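# Transfer four plates from gray tray to blue tray

## Task

Carry each of the four plates off the gray tray and set it on the blue tray so it rests flat. Leave the gray tray in its original state. The plates must stay put by themselves, not because the robot is holding them. Finally release everything and pull the tool away.

## Robot and tools

Robot: one six-joint UR7e-style arm carrying a suction cup. There is one arm, so every pose is a single row. The tracked point is the cup point, the centre of the cup's rim when nothing touches it. The cup opens along the cup point's own +z axis. About 7 cm back from the rim the tool widens to roughly 8 cm on each side, so leave room for it near tray walls and stacked plates.

Frame: all poses use the scene frame. Its origin is on the table top under the arm's base. +z is up, +x points away, and +y is to the left when facing along +x. The base may sit slightly tilted. Orientation is a quaternion written w first.

Row layout (used by both motion tools): 8 numbers [x, y, z, qw, qx, qy, qz, suction]. x, y, z are an absolute cup-point position in metres. qw..qz are an absolute orientation. suction runs from -1 to 1: 1 means full vacuum (about 55 kPa below ambient), smaller values ask for that fraction, and 0.05 or less switches it off. The suction setting persists until changed. Repeat the wanted quaternion in every row rather than copying a possibly drifted value from a result.

execute_actions(actions): a list of actions run in sequence. Each action is a table of 1 to 15 rows; each row covers one control step of 1/30 s, and an action lasts 15 steps (0.5 s), so a short table repeats its final row. An empty list only returns state and images. A target lying over 0.6 m from the current cup point along any of the cup point's axes gets the action refused; if the first action fails that test against the last reported state, or anything is malformed, nothing in the call runs. Each step, the commanded pose is clipped to within 100 mm and 16 degrees of the measured pose, and the arm then continues no farther than that clipped pose, so long trips need several actions. Motion trails commands by about 0.17 s. Position wins over orientation when both cannot be met.

move(target, speed, stop_force, blocking): drives the cup point along a straight line toward one absolute pose given as one row; the suction value in it is applied at the start. speed is in m/s, 0.002 to 0.5 (default 0.25); rotation is capped at twice that in rad/s. A path takes 0.5 to 10 s and is cut at 10 s. The path ignores obstacles and the real cup may overshoot the set speed, notably with the arm nearly straight. stop_force, in N from 9 to 40, ends the path once the wrist senses that much extra push against the direction of travel for two steps; the arm then backs up two steps and holds. Use it only with a very low speed, not on moves that rotate the cup, not when lifting away from something the cup presses on, and never with blocking=false. It is rejected in the first 0.2 s of a scene. blocking=false returns after 0.5 s while the arm keeps going; check it with wait(0) or halt it with stop before sending anything else. The result adds a move: line with the ending (done, off_target, moving, held, fault, or contact when stop_force fired), limits notes (paced: pose was clipped; held: a check blocked some steps, after which motion can surge), and the remaining distance to target.

wait(seconds): 0 to 10; lets time pass with the last command held, returning early if a running move finishes. stop(): brakes a running move; it needs some distance, more at speed. zoom_image(camera, region): camera is cam_head_left (896x504), cam_head_right (896x504) or cam_wrist (504x504); region is [x0, y0, x1, y1] in pixels from the top-left, at most 504 by 504. read_manual(section): returns licence text only. finished_scene(scene): ends the current scene, given its number, irreversibly; the goal must already hold.

Results: a state line with cup-point position (m), quaternion, and linear/angular velocity; the printed position can be off, more so at long reach. Hand target is the pose the controller is currently chasing. A pose unreachable line means the clearance check (which treats any mount under the base as arm) altered or stopped the command. Joint positions are listed base to tool. suction_measured is the vacuum achieved; it stays near 0 without a seal, and settles up to 0.15 under the setting on airtight surfaces, dipping up to 0.04 as the pump cycles. part_present turns 1 at 0.50 and back to 0 below 0.45. Wrist force and torque are in the cup point's axes; pressing reads as force pointing back into the arm. Expect offsets up to about 4 N, noise up to 2.4 N, saturation near 50 N; no reading is normal at the start. MOTOR HOT appears at 70 C; at 85 C an over-temperature stop brakes the arm for a long time.

Gripping plates: switch suction on and set the 29 mm rim fully on a smooth flat area of the plate, away from its edge, holes or seams. Under vacuum the cup compresses, so a held plate rides up to about 10 mm nearer the tool. To release, lower the plate onto the blue tray until it rests flat, set suction off, then lift at least 15 mm. A cup sealed to the table pins the tool until suction is off.

Avoid: the arm is stiff, so commanding even slightly into a firm surface can trigger a fault; approach slowly. Joint load limits are 138 N m for the three big joints and 25.7 N m for the wrists; reaching one, or any external force of 150 N, stops the arm for 10 s and drops the rest of the call. Do not drop, slam or hard-push plates, do not disturb the gray tray, and never let anything leave the table. Loose objects may occasionally get nudged by an outside push, so recheck positions before finishing.

Each tool is called after "Request:" as name(argument=value, ...), one argument or row to a line, values as JSON.

## Session

Request:
execute_actions(
  actions=[],
)

Scene clock: 0.00 s.
end_effector_position=(+0.4321, -0.0087, +0.3147) suction_measured=0.00 part_present=0 end_effector_quat_wxyz=(-0.003, +0.010, +1.000, -0.001) end_effector_velocity=(-0.000, +0.000, +0.000) end_effector_angular_velocity=(+0.000, +0.001, +0.000)
Joint positions: [-0.317 -1.724  2.04  -1.891 -1.571 -0.315]
Joint velocities: [ 0.     0.    -0.     0.001  0.    -0.   ]
Wrist force (N, on the end effector, along its own x y z axes, offset not removed): no reading
Wrist torque (N m, same axes, about the end effector's origin, offset not removed): no reading
Hand target: +0.432, -0.009, +0.315; -0.003, +0.010, +1.000, -0.001

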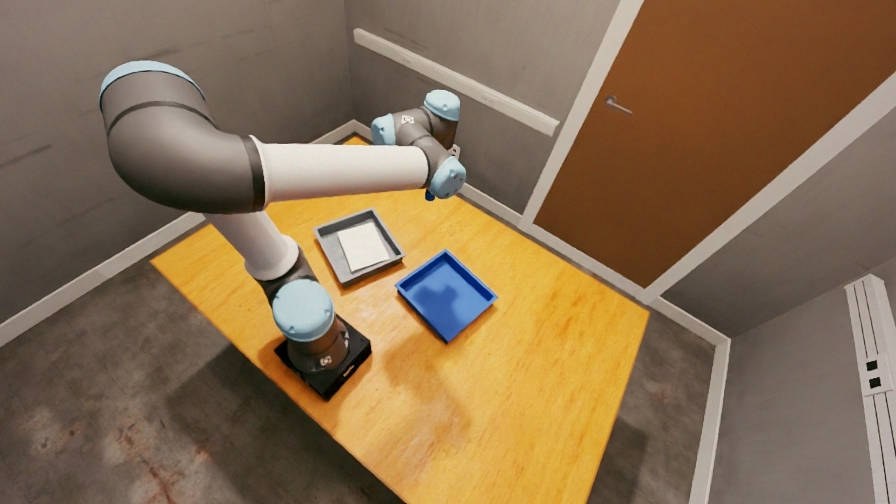

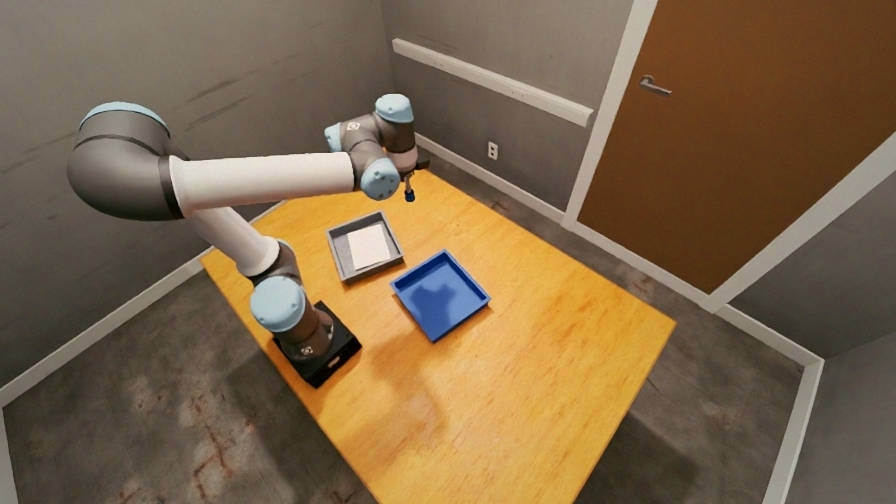

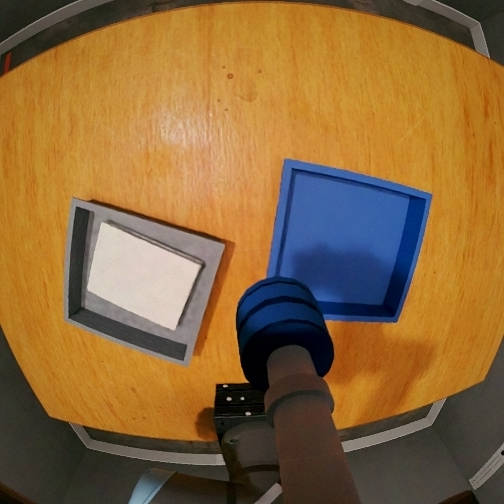

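Request:
move(
  target=[0.31,0.19,0.15,0,0,1,0,0],
)

Scene clock: 5.60 s.
end_effector_position=(+0.3107, +0.1904, +0.1498) suction_measured=0.00 part_present=0 end_effector_quat_wxyz=(+0.000, -0.000, +1.000, +0.001) end_effector_velocity=(-0.000, +0.002, -0.001) end_effector_angular_velocity=(-0.001, -0.002, -0.001)
Joint positions: [ 0.194 -1.628  2.472 -2.426 -1.57   0.175]
Joint velocities: [ 0.006  0.005  0.    -0.007 -0.002  0.007]
Wrist force (N, on the end effector, along its own x y z axes, offset not removed): [-1.9 0.0 1.4]
Wrist torque (N m, same axes, about the end effector's origin, offset not removed): [0.01 0.23 0.04]
Hand target: +0.311, +0.191, +0.150; +0.000, +0.000, +1.000, +0.001
Off the commanded pose: 0.001 m, 0 deg.
move: done

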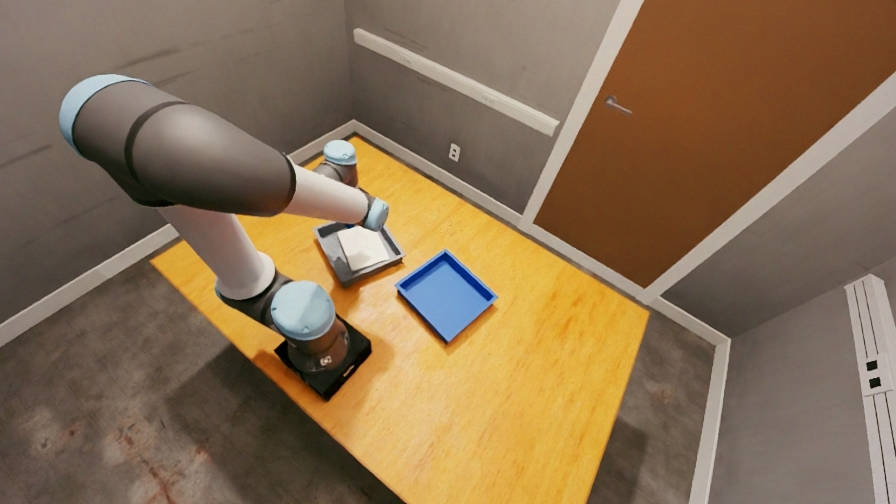

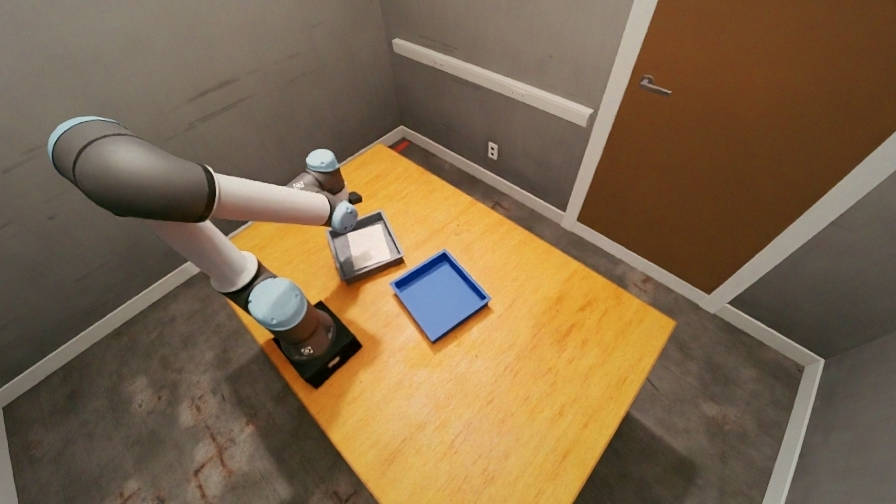

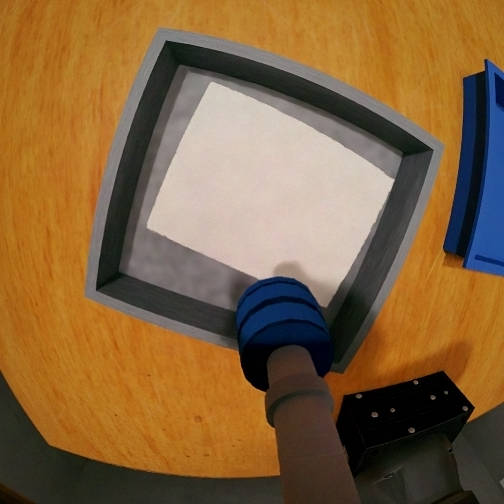

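Request:
move(
  target=[0.35,0.19,0.06,0,0,1,0,0],
)

Scene clock: 8.77 s.
end_effector_position=(+0.3502, +0.1899, +0.0600) suction_measured=0.00 part_present=0 end_effector_quat_wxyz=(-0.000, +0.000, +1.000, -0.000) end_effector_velocity=(+0.001, +0.000, -0.001) end_effector_angular_velocity=(+0.000, -0.001, -0.002)
Joint positions: [ 0.175 -1.268  2.455 -2.769 -1.572  0.157]
Joint velocities: [-0.     0.006 -0.002 -0.006 -0.     0.002]
Wrist force (N, on the end effector, along its own x y z axes, offset not removed): [-2.2 1.3 0.8]
Wrist torque (N m, same axes, about the end effector's origin, offset not removed): [-0.03 0.33 0.03]
Hand target: +0.350, +0.190, +0.060; +0.000, -0.000, +1.000, -0.000
Off the commanded pose: 0.000 m, 0 deg.
move: done

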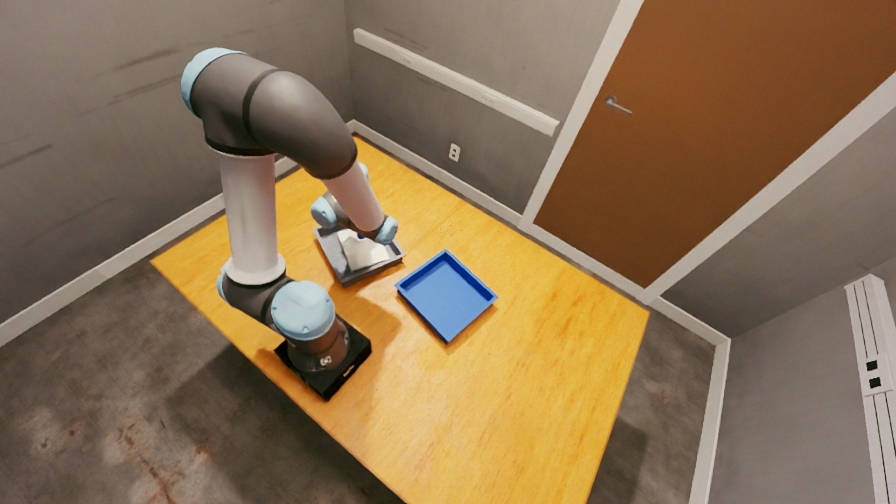

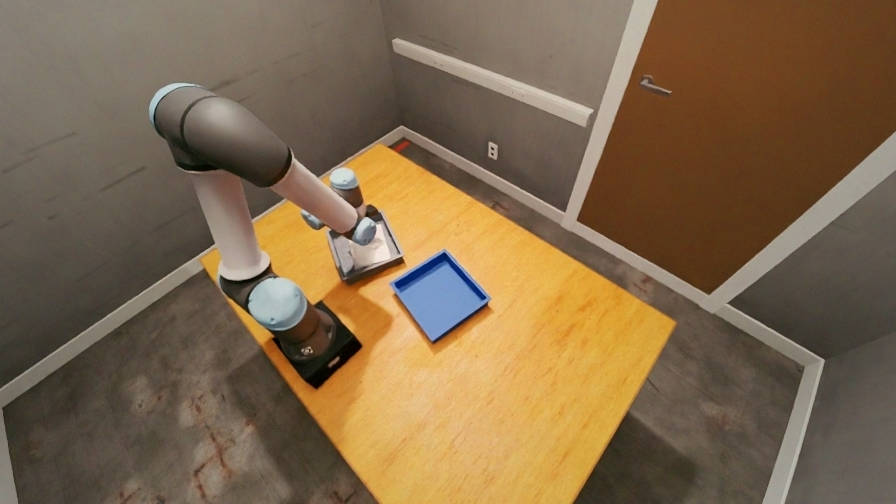

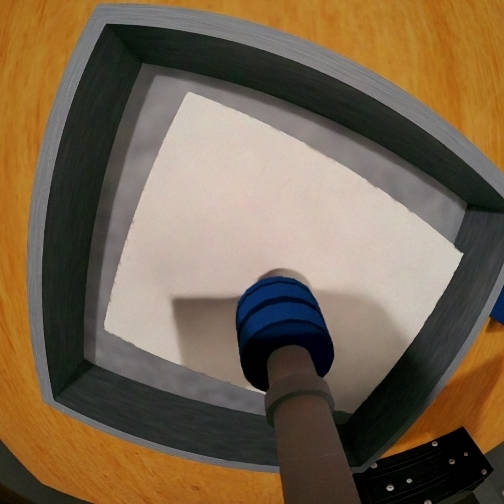

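Well centred.

Request:
move(
  target=[0.35,0.19,0.03,0,0,1,0,0],
  speed=0.03,
  stop_force=10,
)

Request:
move(
  target=[0.35,0.19,0.005,0,0,1,0,1],
  speed=0.008,
  stop_force=9,
)

Request:
move(
  target=[0.35,0.19,0.1,0,0,1,0,1],
  speed=0.06,
)

Scene clock: 16.07 s.
end_effector_position=(+0.3501, +0.1900, +0.0301) suction_measured=0.00 part_present=0 end_effector_quat_wxyz=(-0.000, -0.000, +1.000, -0.000) end_effector_velocity=(+0.000, +0.000, -0.002) end_effector_angular_velocity=(+0.001, -0.000, +0.001)
Joint positions: [ 0.175 -1.162  2.462 -2.882 -1.572  0.157]
Joint velocities: [ 0.     0.007  0.    -0.008  0.001 -0.001]
Wrist force (N, on the end effector, along its own x y z axes, offset not removed): [-2.8 0.1 -1.6]
Wrist torque (N m, same axes, about the end effector's origin, offset not removed): [0.00 0.33 -0.05]
Hand target: +0.350, +0.190, +0.030; -0.000, +0.000, +1.000, -0.000
Off the commanded pose: 0.000 m, 0 deg.
move: done

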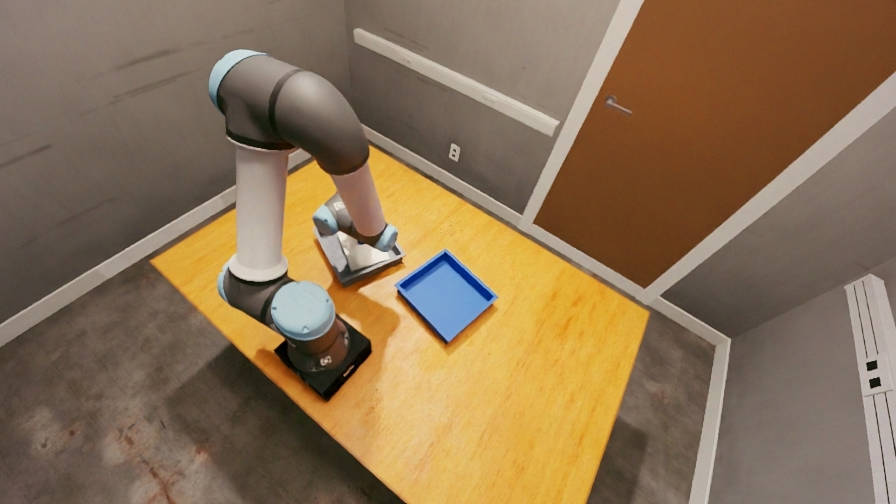

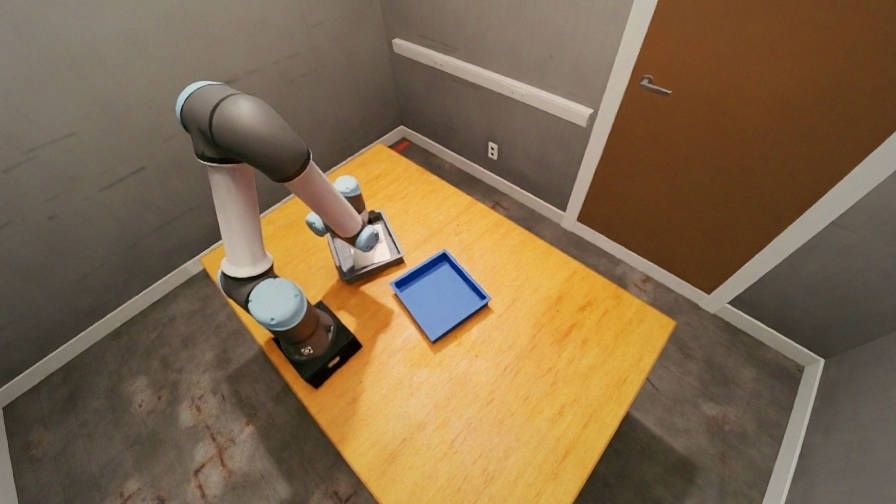

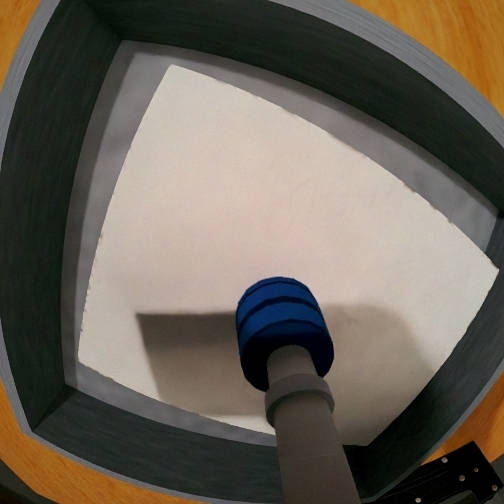

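Scene clock: 17.83 s.
end_effector_position=(+0.3500, +0.1900, +0.0190) suction_measured=1.00 part_present=1 end_effector_quat_wxyz=(+0.000, -0.000, +1.000, -0.000) end_effector_velocity=(-0.001, -0.000, +0.001) end_effector_angular_velocity=(-0.001, +0.005, -0.000)
Joint positions: [ 0.175 -1.121  2.462 -2.923 -1.572  0.157]
Joint velocities: [ 0.    -0.006 -0.001  0.011  0.     0.001]
Wrist force (N, on the end effector, along its own x y z axes, offset not removed): [-2.1 0.2 -31.6]
Wrist torque (N m, same axes, about the end effector's origin, offset not removed): [-0.05 0.25 -0.06]
Hand target: +0.350, +0.190, +0.019; -0.000, -0.000, +1.000, -0.000
Off the commanded pose: 0.014 m, 0 deg.
move: contact

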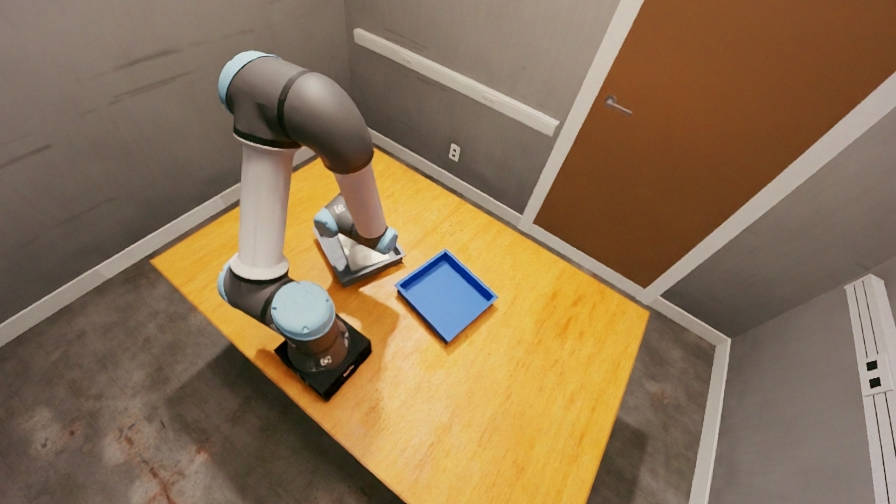

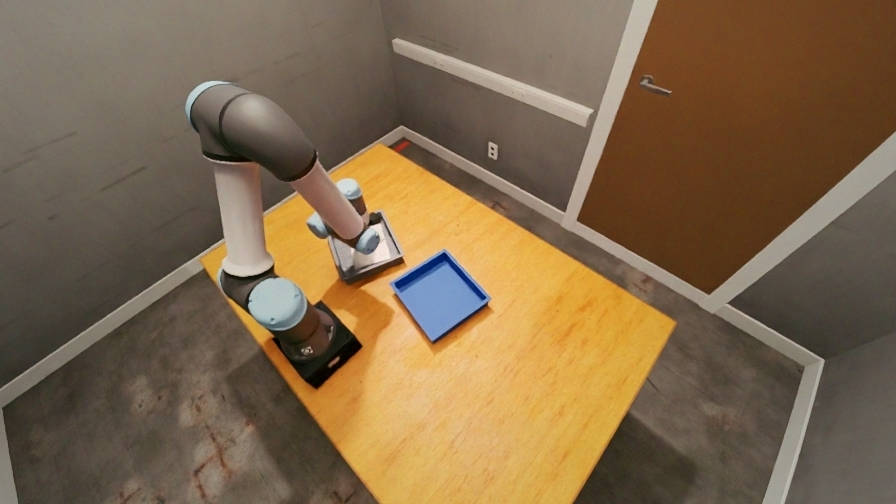

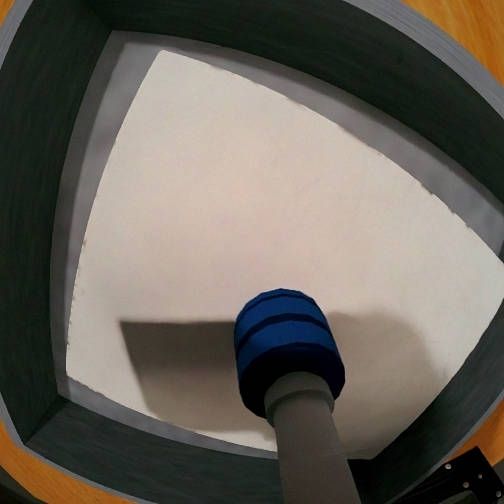

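Scene clock: 19.60 s.
end_effector_position=(+0.3498, +0.1900, +0.1000) suction_measured=0.99 part_present=1 end_effector_quat_wxyz=(+0.000, -0.000, +1.000, +0.000) end_effector_velocity=(-0.000, +0.000, +0.002) end_effector_angular_velocity=(-0.000, +0.000, +0.001)
Joint positions: [ 0.176 -1.4    2.434 -2.616 -1.572  0.157]
Joint velocities: [ 0.    -0.007 -0.002  0.01  -0.    -0.   ]
Wrist force (N, on the end effector, along its own x y z axes, offset not removed): [-1.1 1.7 0.1]
Wrist torque (N m, same axes, about the end effector's origin, offset not removed): [0.10 0.16 0.06]
Hand target: +0.350, +0.190, +0.100; +0.000, +0.000, +1.000, +0.000
Off the commanded pose: 0.000 m, 0 deg.
move: done

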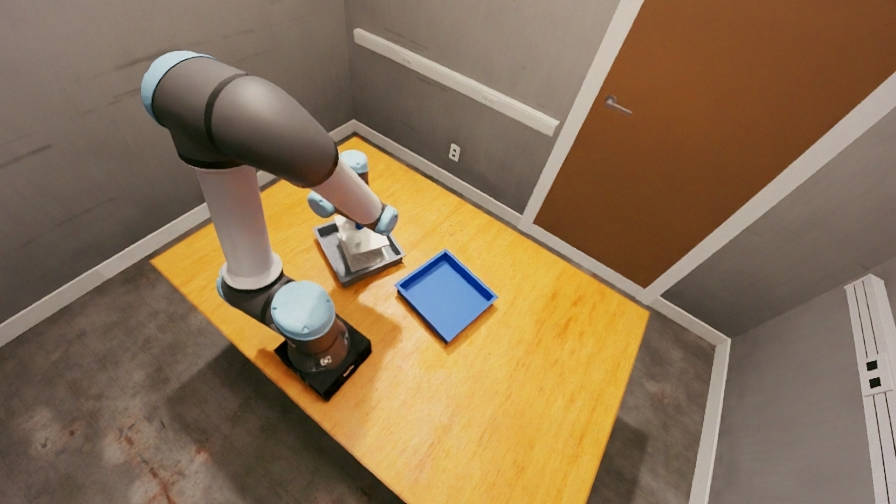

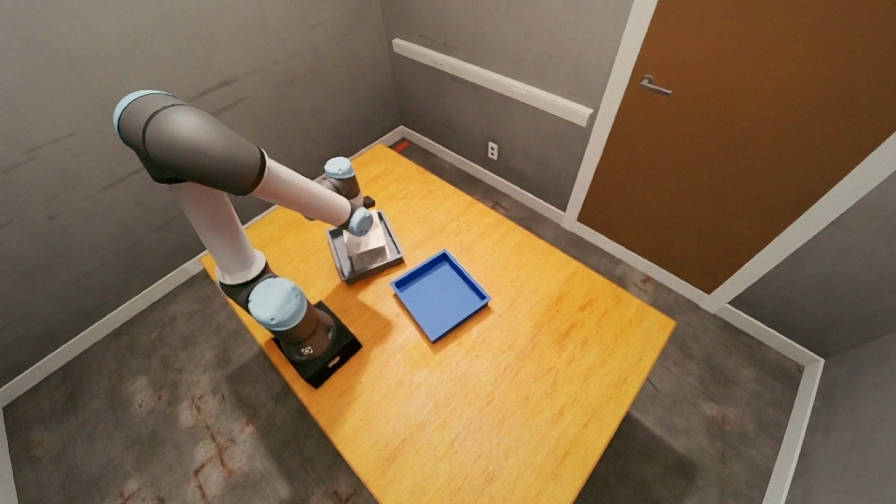

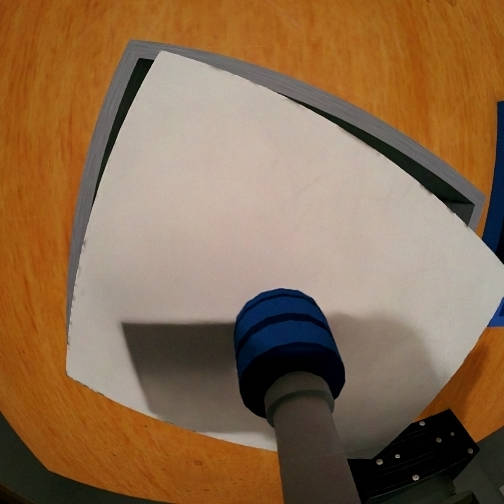

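Request:
move(
  target=[0.39,-0.12,0.09,0,-0.13,0.9915,0,1],
  speed=0.2,
)

Request:
zoom_image(
  camera="cam_head_right",
  region=[300,180,540,360],
)

Scene clock: 25.47 s.
end_effector_position=(+0.3894, -0.1209, +0.0900) suction_measured=1.00 part_present=1 end_effector_quat_wxyz=(-0.001, -0.130, +0.992, -0.002) end_effector_velocity=(+0.001, -0.002, +0.001) end_effector_angular_velocity=(-0.001, -0.002, +0.002)
Joint positions: [-0.617 -1.353  2.415 -2.643 -1.567 -0.897]
Joint velocities: [-0.004  0.    -0.003  0.     0.001 -0.006]
Wrist force (N, on the end effector, along its own x y z axes, offset not removed): [-0.3 -0.6 2.0]
Wrist torque (N m, same axes, about the end effector's origin, offset not removed): [-0.31 0.02 0.01]
Hand target: +0.389, -0.121, +0.090; -0.001, -0.130, +0.992, -0.002
Off the commanded pose: 0.001 m, 0 deg.
move: done

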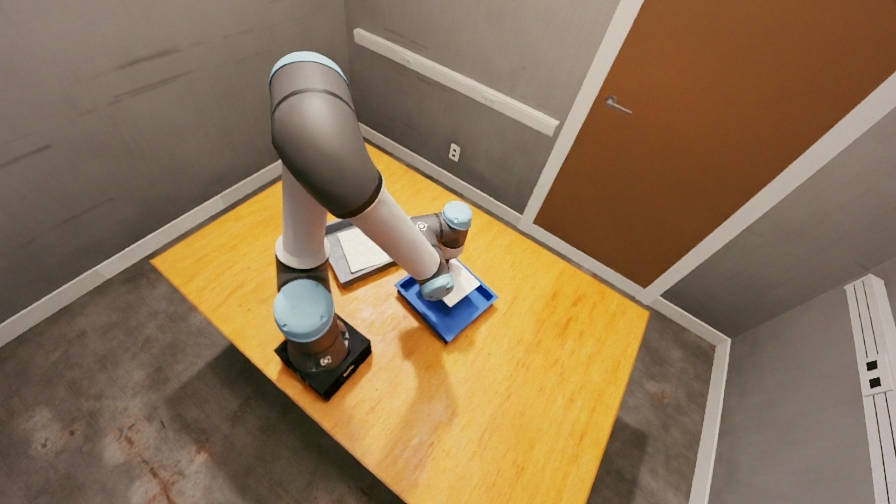

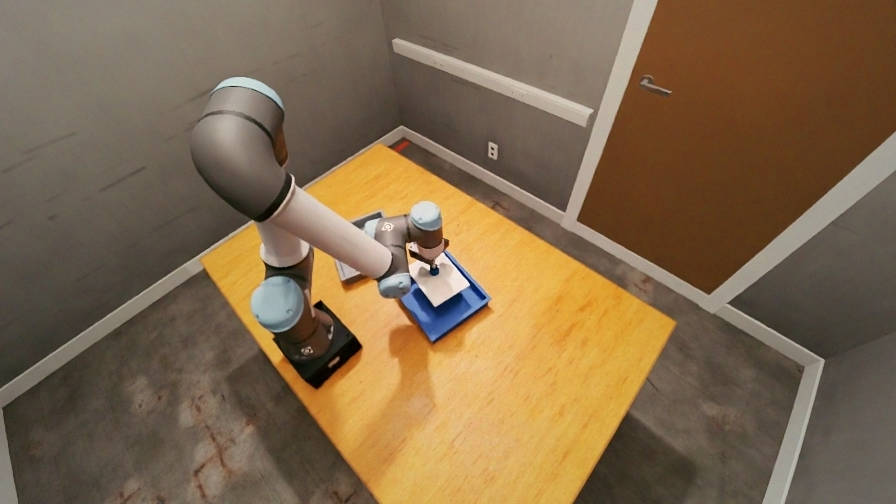

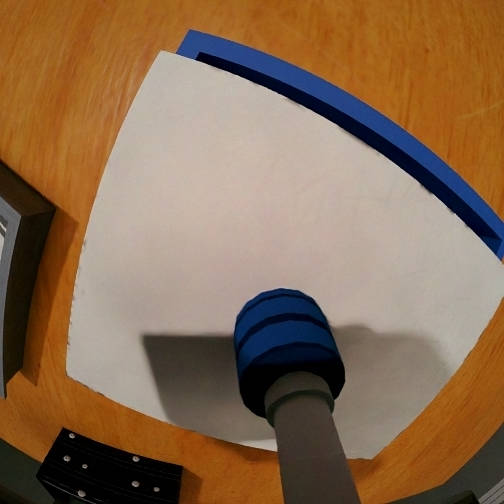

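Region (300, 180, 540, 360) of cam_head_right's 896x504 image, scaled by 2.100, with more detail than that image has; it fills the top 378 rows of this view, and the rest is white.

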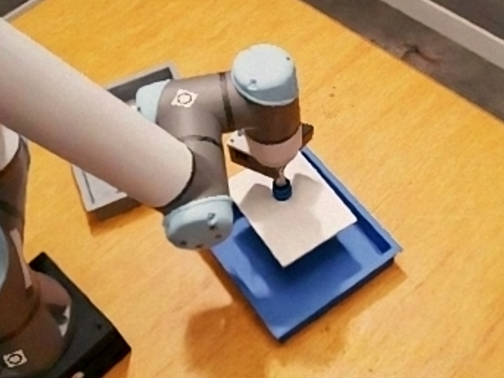

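Request:
move(
  target=[0.385,-0.14,0.055,0,-0.13,0.9915,0,1],
  speed=0.08,
)

Scene clock: 28.90 s.
end_effector_position=(+0.3850, -0.1400, +0.0551) suction_measured=1.00 part_present=1 end_effector_quat_wxyz=(-0.000, -0.130, +0.992, -0.000) end_effector_velocity=(-0.000, -0.000, -0.002) end_effector_angular_velocity=(+0.001, +0.001, +0.000)
Joint positions: [-0.665 -1.237  2.426 -2.768 -1.564 -0.944]
Joint velocities: [-0.001  0.008 -0.    -0.006  0.    -0.001]
Wrist force (N, on the end effector, along its own x y z axes, offset not removed): [-1.2 -0.1 1.4]
Wrist torque (N m, same axes, about the end effector's origin, offset not removed): [-0.12 0.09 0.05]
Hand target: +0.385, -0.140, +0.055; -0.000, -0.130, +0.992, -0.000
Off the commanded pose: 0.000 m, 0 deg.
move: done

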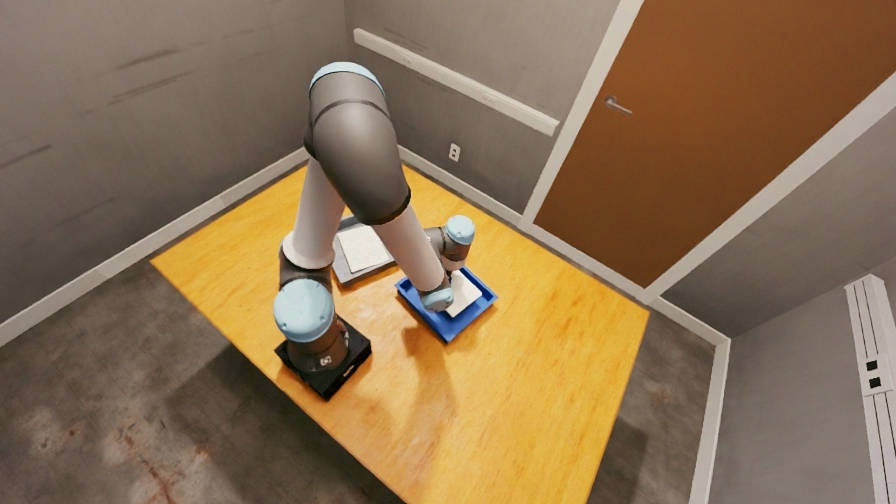

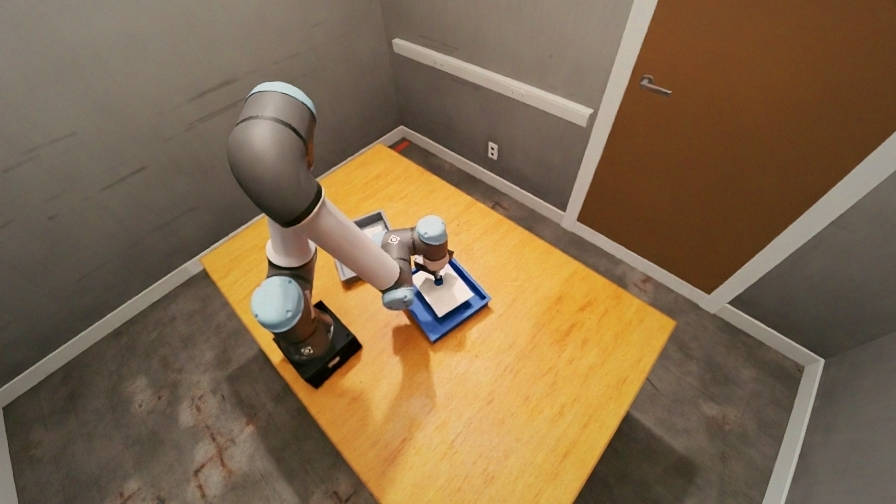

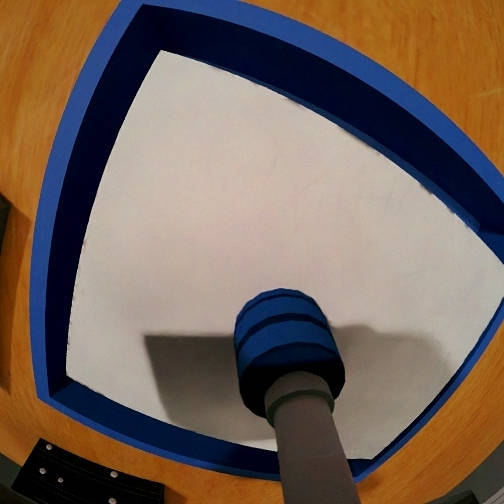

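Request:
move(
  target=[0.385,-0.14,0.018,0,-0.13,0.9915,0,1],
  speed=0.06,
)

Request:
move(
  target=[0.385,-0.14,-0.01,0,-0.13,0.9915,0,1],
  speed=0.004,
  stop_force=9,
)

Scene clock: 32.80 s.
end_effector_position=(+0.3849, -0.1399, +0.0181) suction_measured=0.99 part_present=1 end_effector_quat_wxyz=(-0.000, -0.130, +0.992, +0.000) end_effector_velocity=(+0.000, +0.000, -0.002) end_effector_angular_velocity=(+0.000, -0.000, +0.001)
Joint positions: [-0.665 -1.11   2.431 -2.9   -1.564 -0.944]
Joint velocities: [ 0.001  0.009 -0.001 -0.007  0.     0.   ]
Wrist force (N, on the end effector, along its own x y z axes, offset not removed): [-1.9 2.1 -0.9]
Wrist torque (N m, same axes, about the end effector's origin, offset not removed): [0.22 0.34 0.02]
Hand target: +0.385, -0.140, +0.018; -0.000, -0.130, +0.992, +0.000
Off the commanded pose: 0.000 m, 0 deg.
move: done

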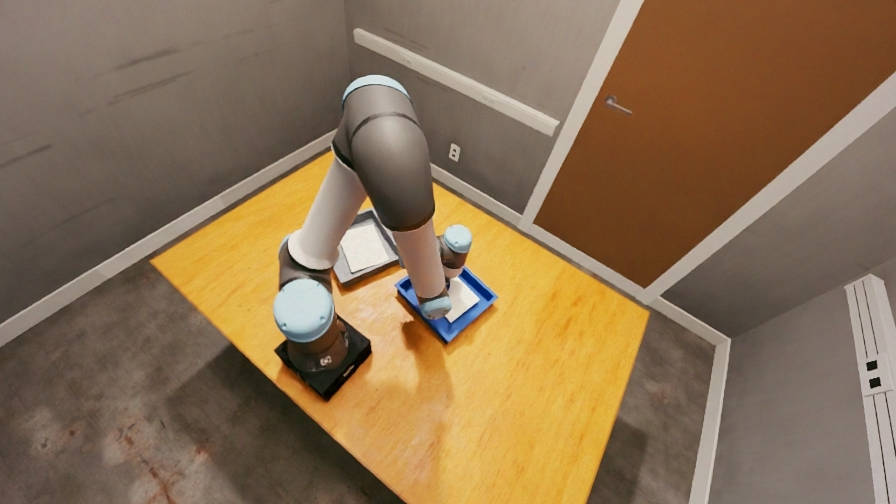

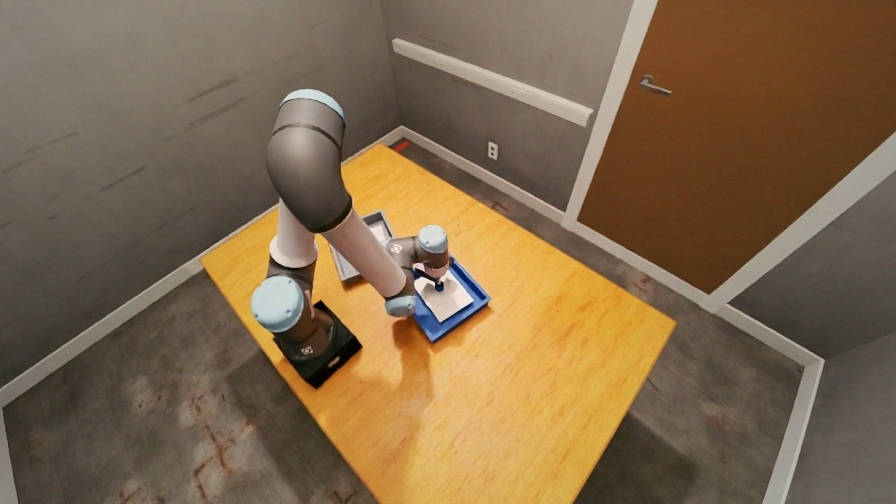

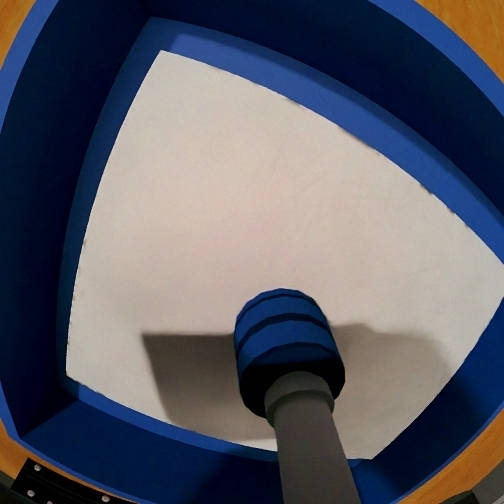

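Scene clock: 37.63 s.
end_effector_position=(+0.3850, -0.1400, +0.0002) suction_measured=0.96 part_present=1 end_effector_quat_wxyz=(-0.000, -0.130, +0.992, +0.000) end_effector_velocity=(-0.000, +0.000, +0.001) end_effector_angular_velocity=(+0.002, +0.002, -0.001)
Joint positions: [-0.664 -1.047  2.429 -2.962 -1.564 -0.944]
Joint velocities: [-0.    -0.004 -0.     0.008  0.     0.001]
Wrist force (N, on the end effector, along its own x y z axes, offset not removed): [1.4 2.1 -17.9]
Wrist torque (N m, same axes, about the end effector's origin, offset not removed): [-0.04 -0.03 0.02]
Hand target: +0.385, -0.140, +0.000; -0.000, -0.130, +0.992, +0.000
Off the commanded pose: 0.010 m, 0 deg.
move: contact

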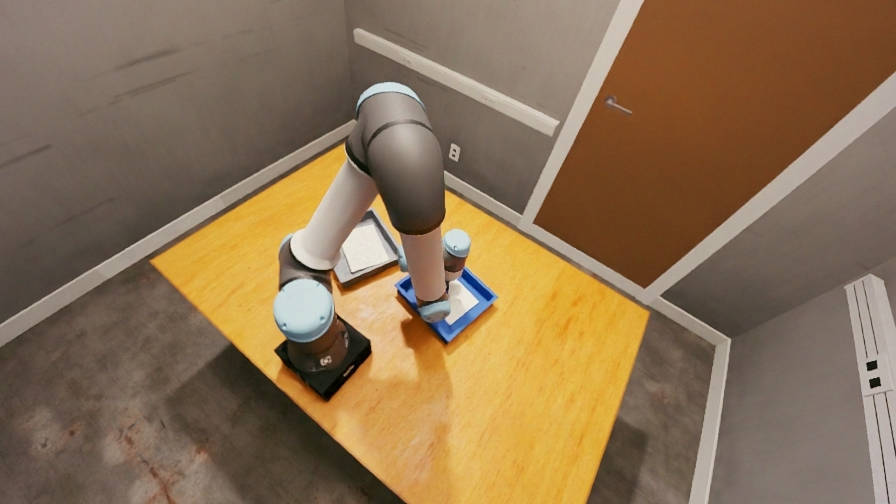

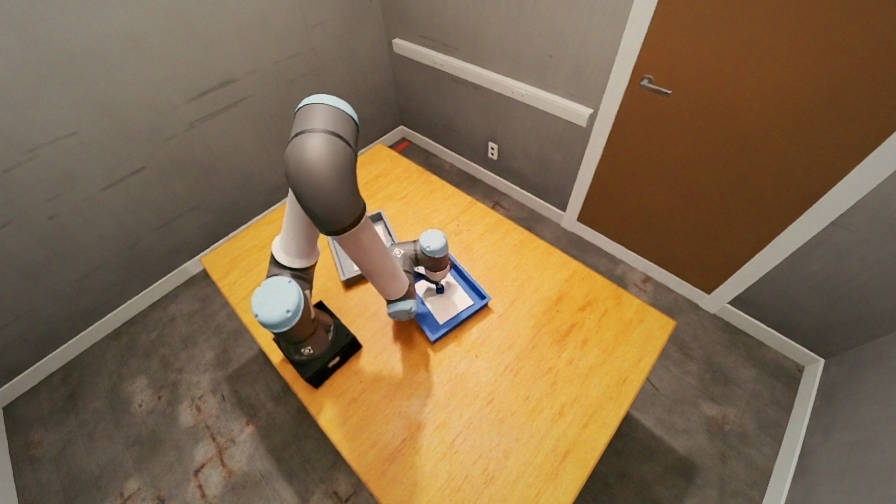

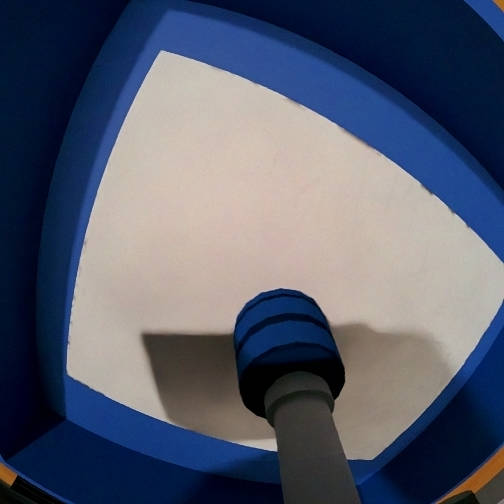

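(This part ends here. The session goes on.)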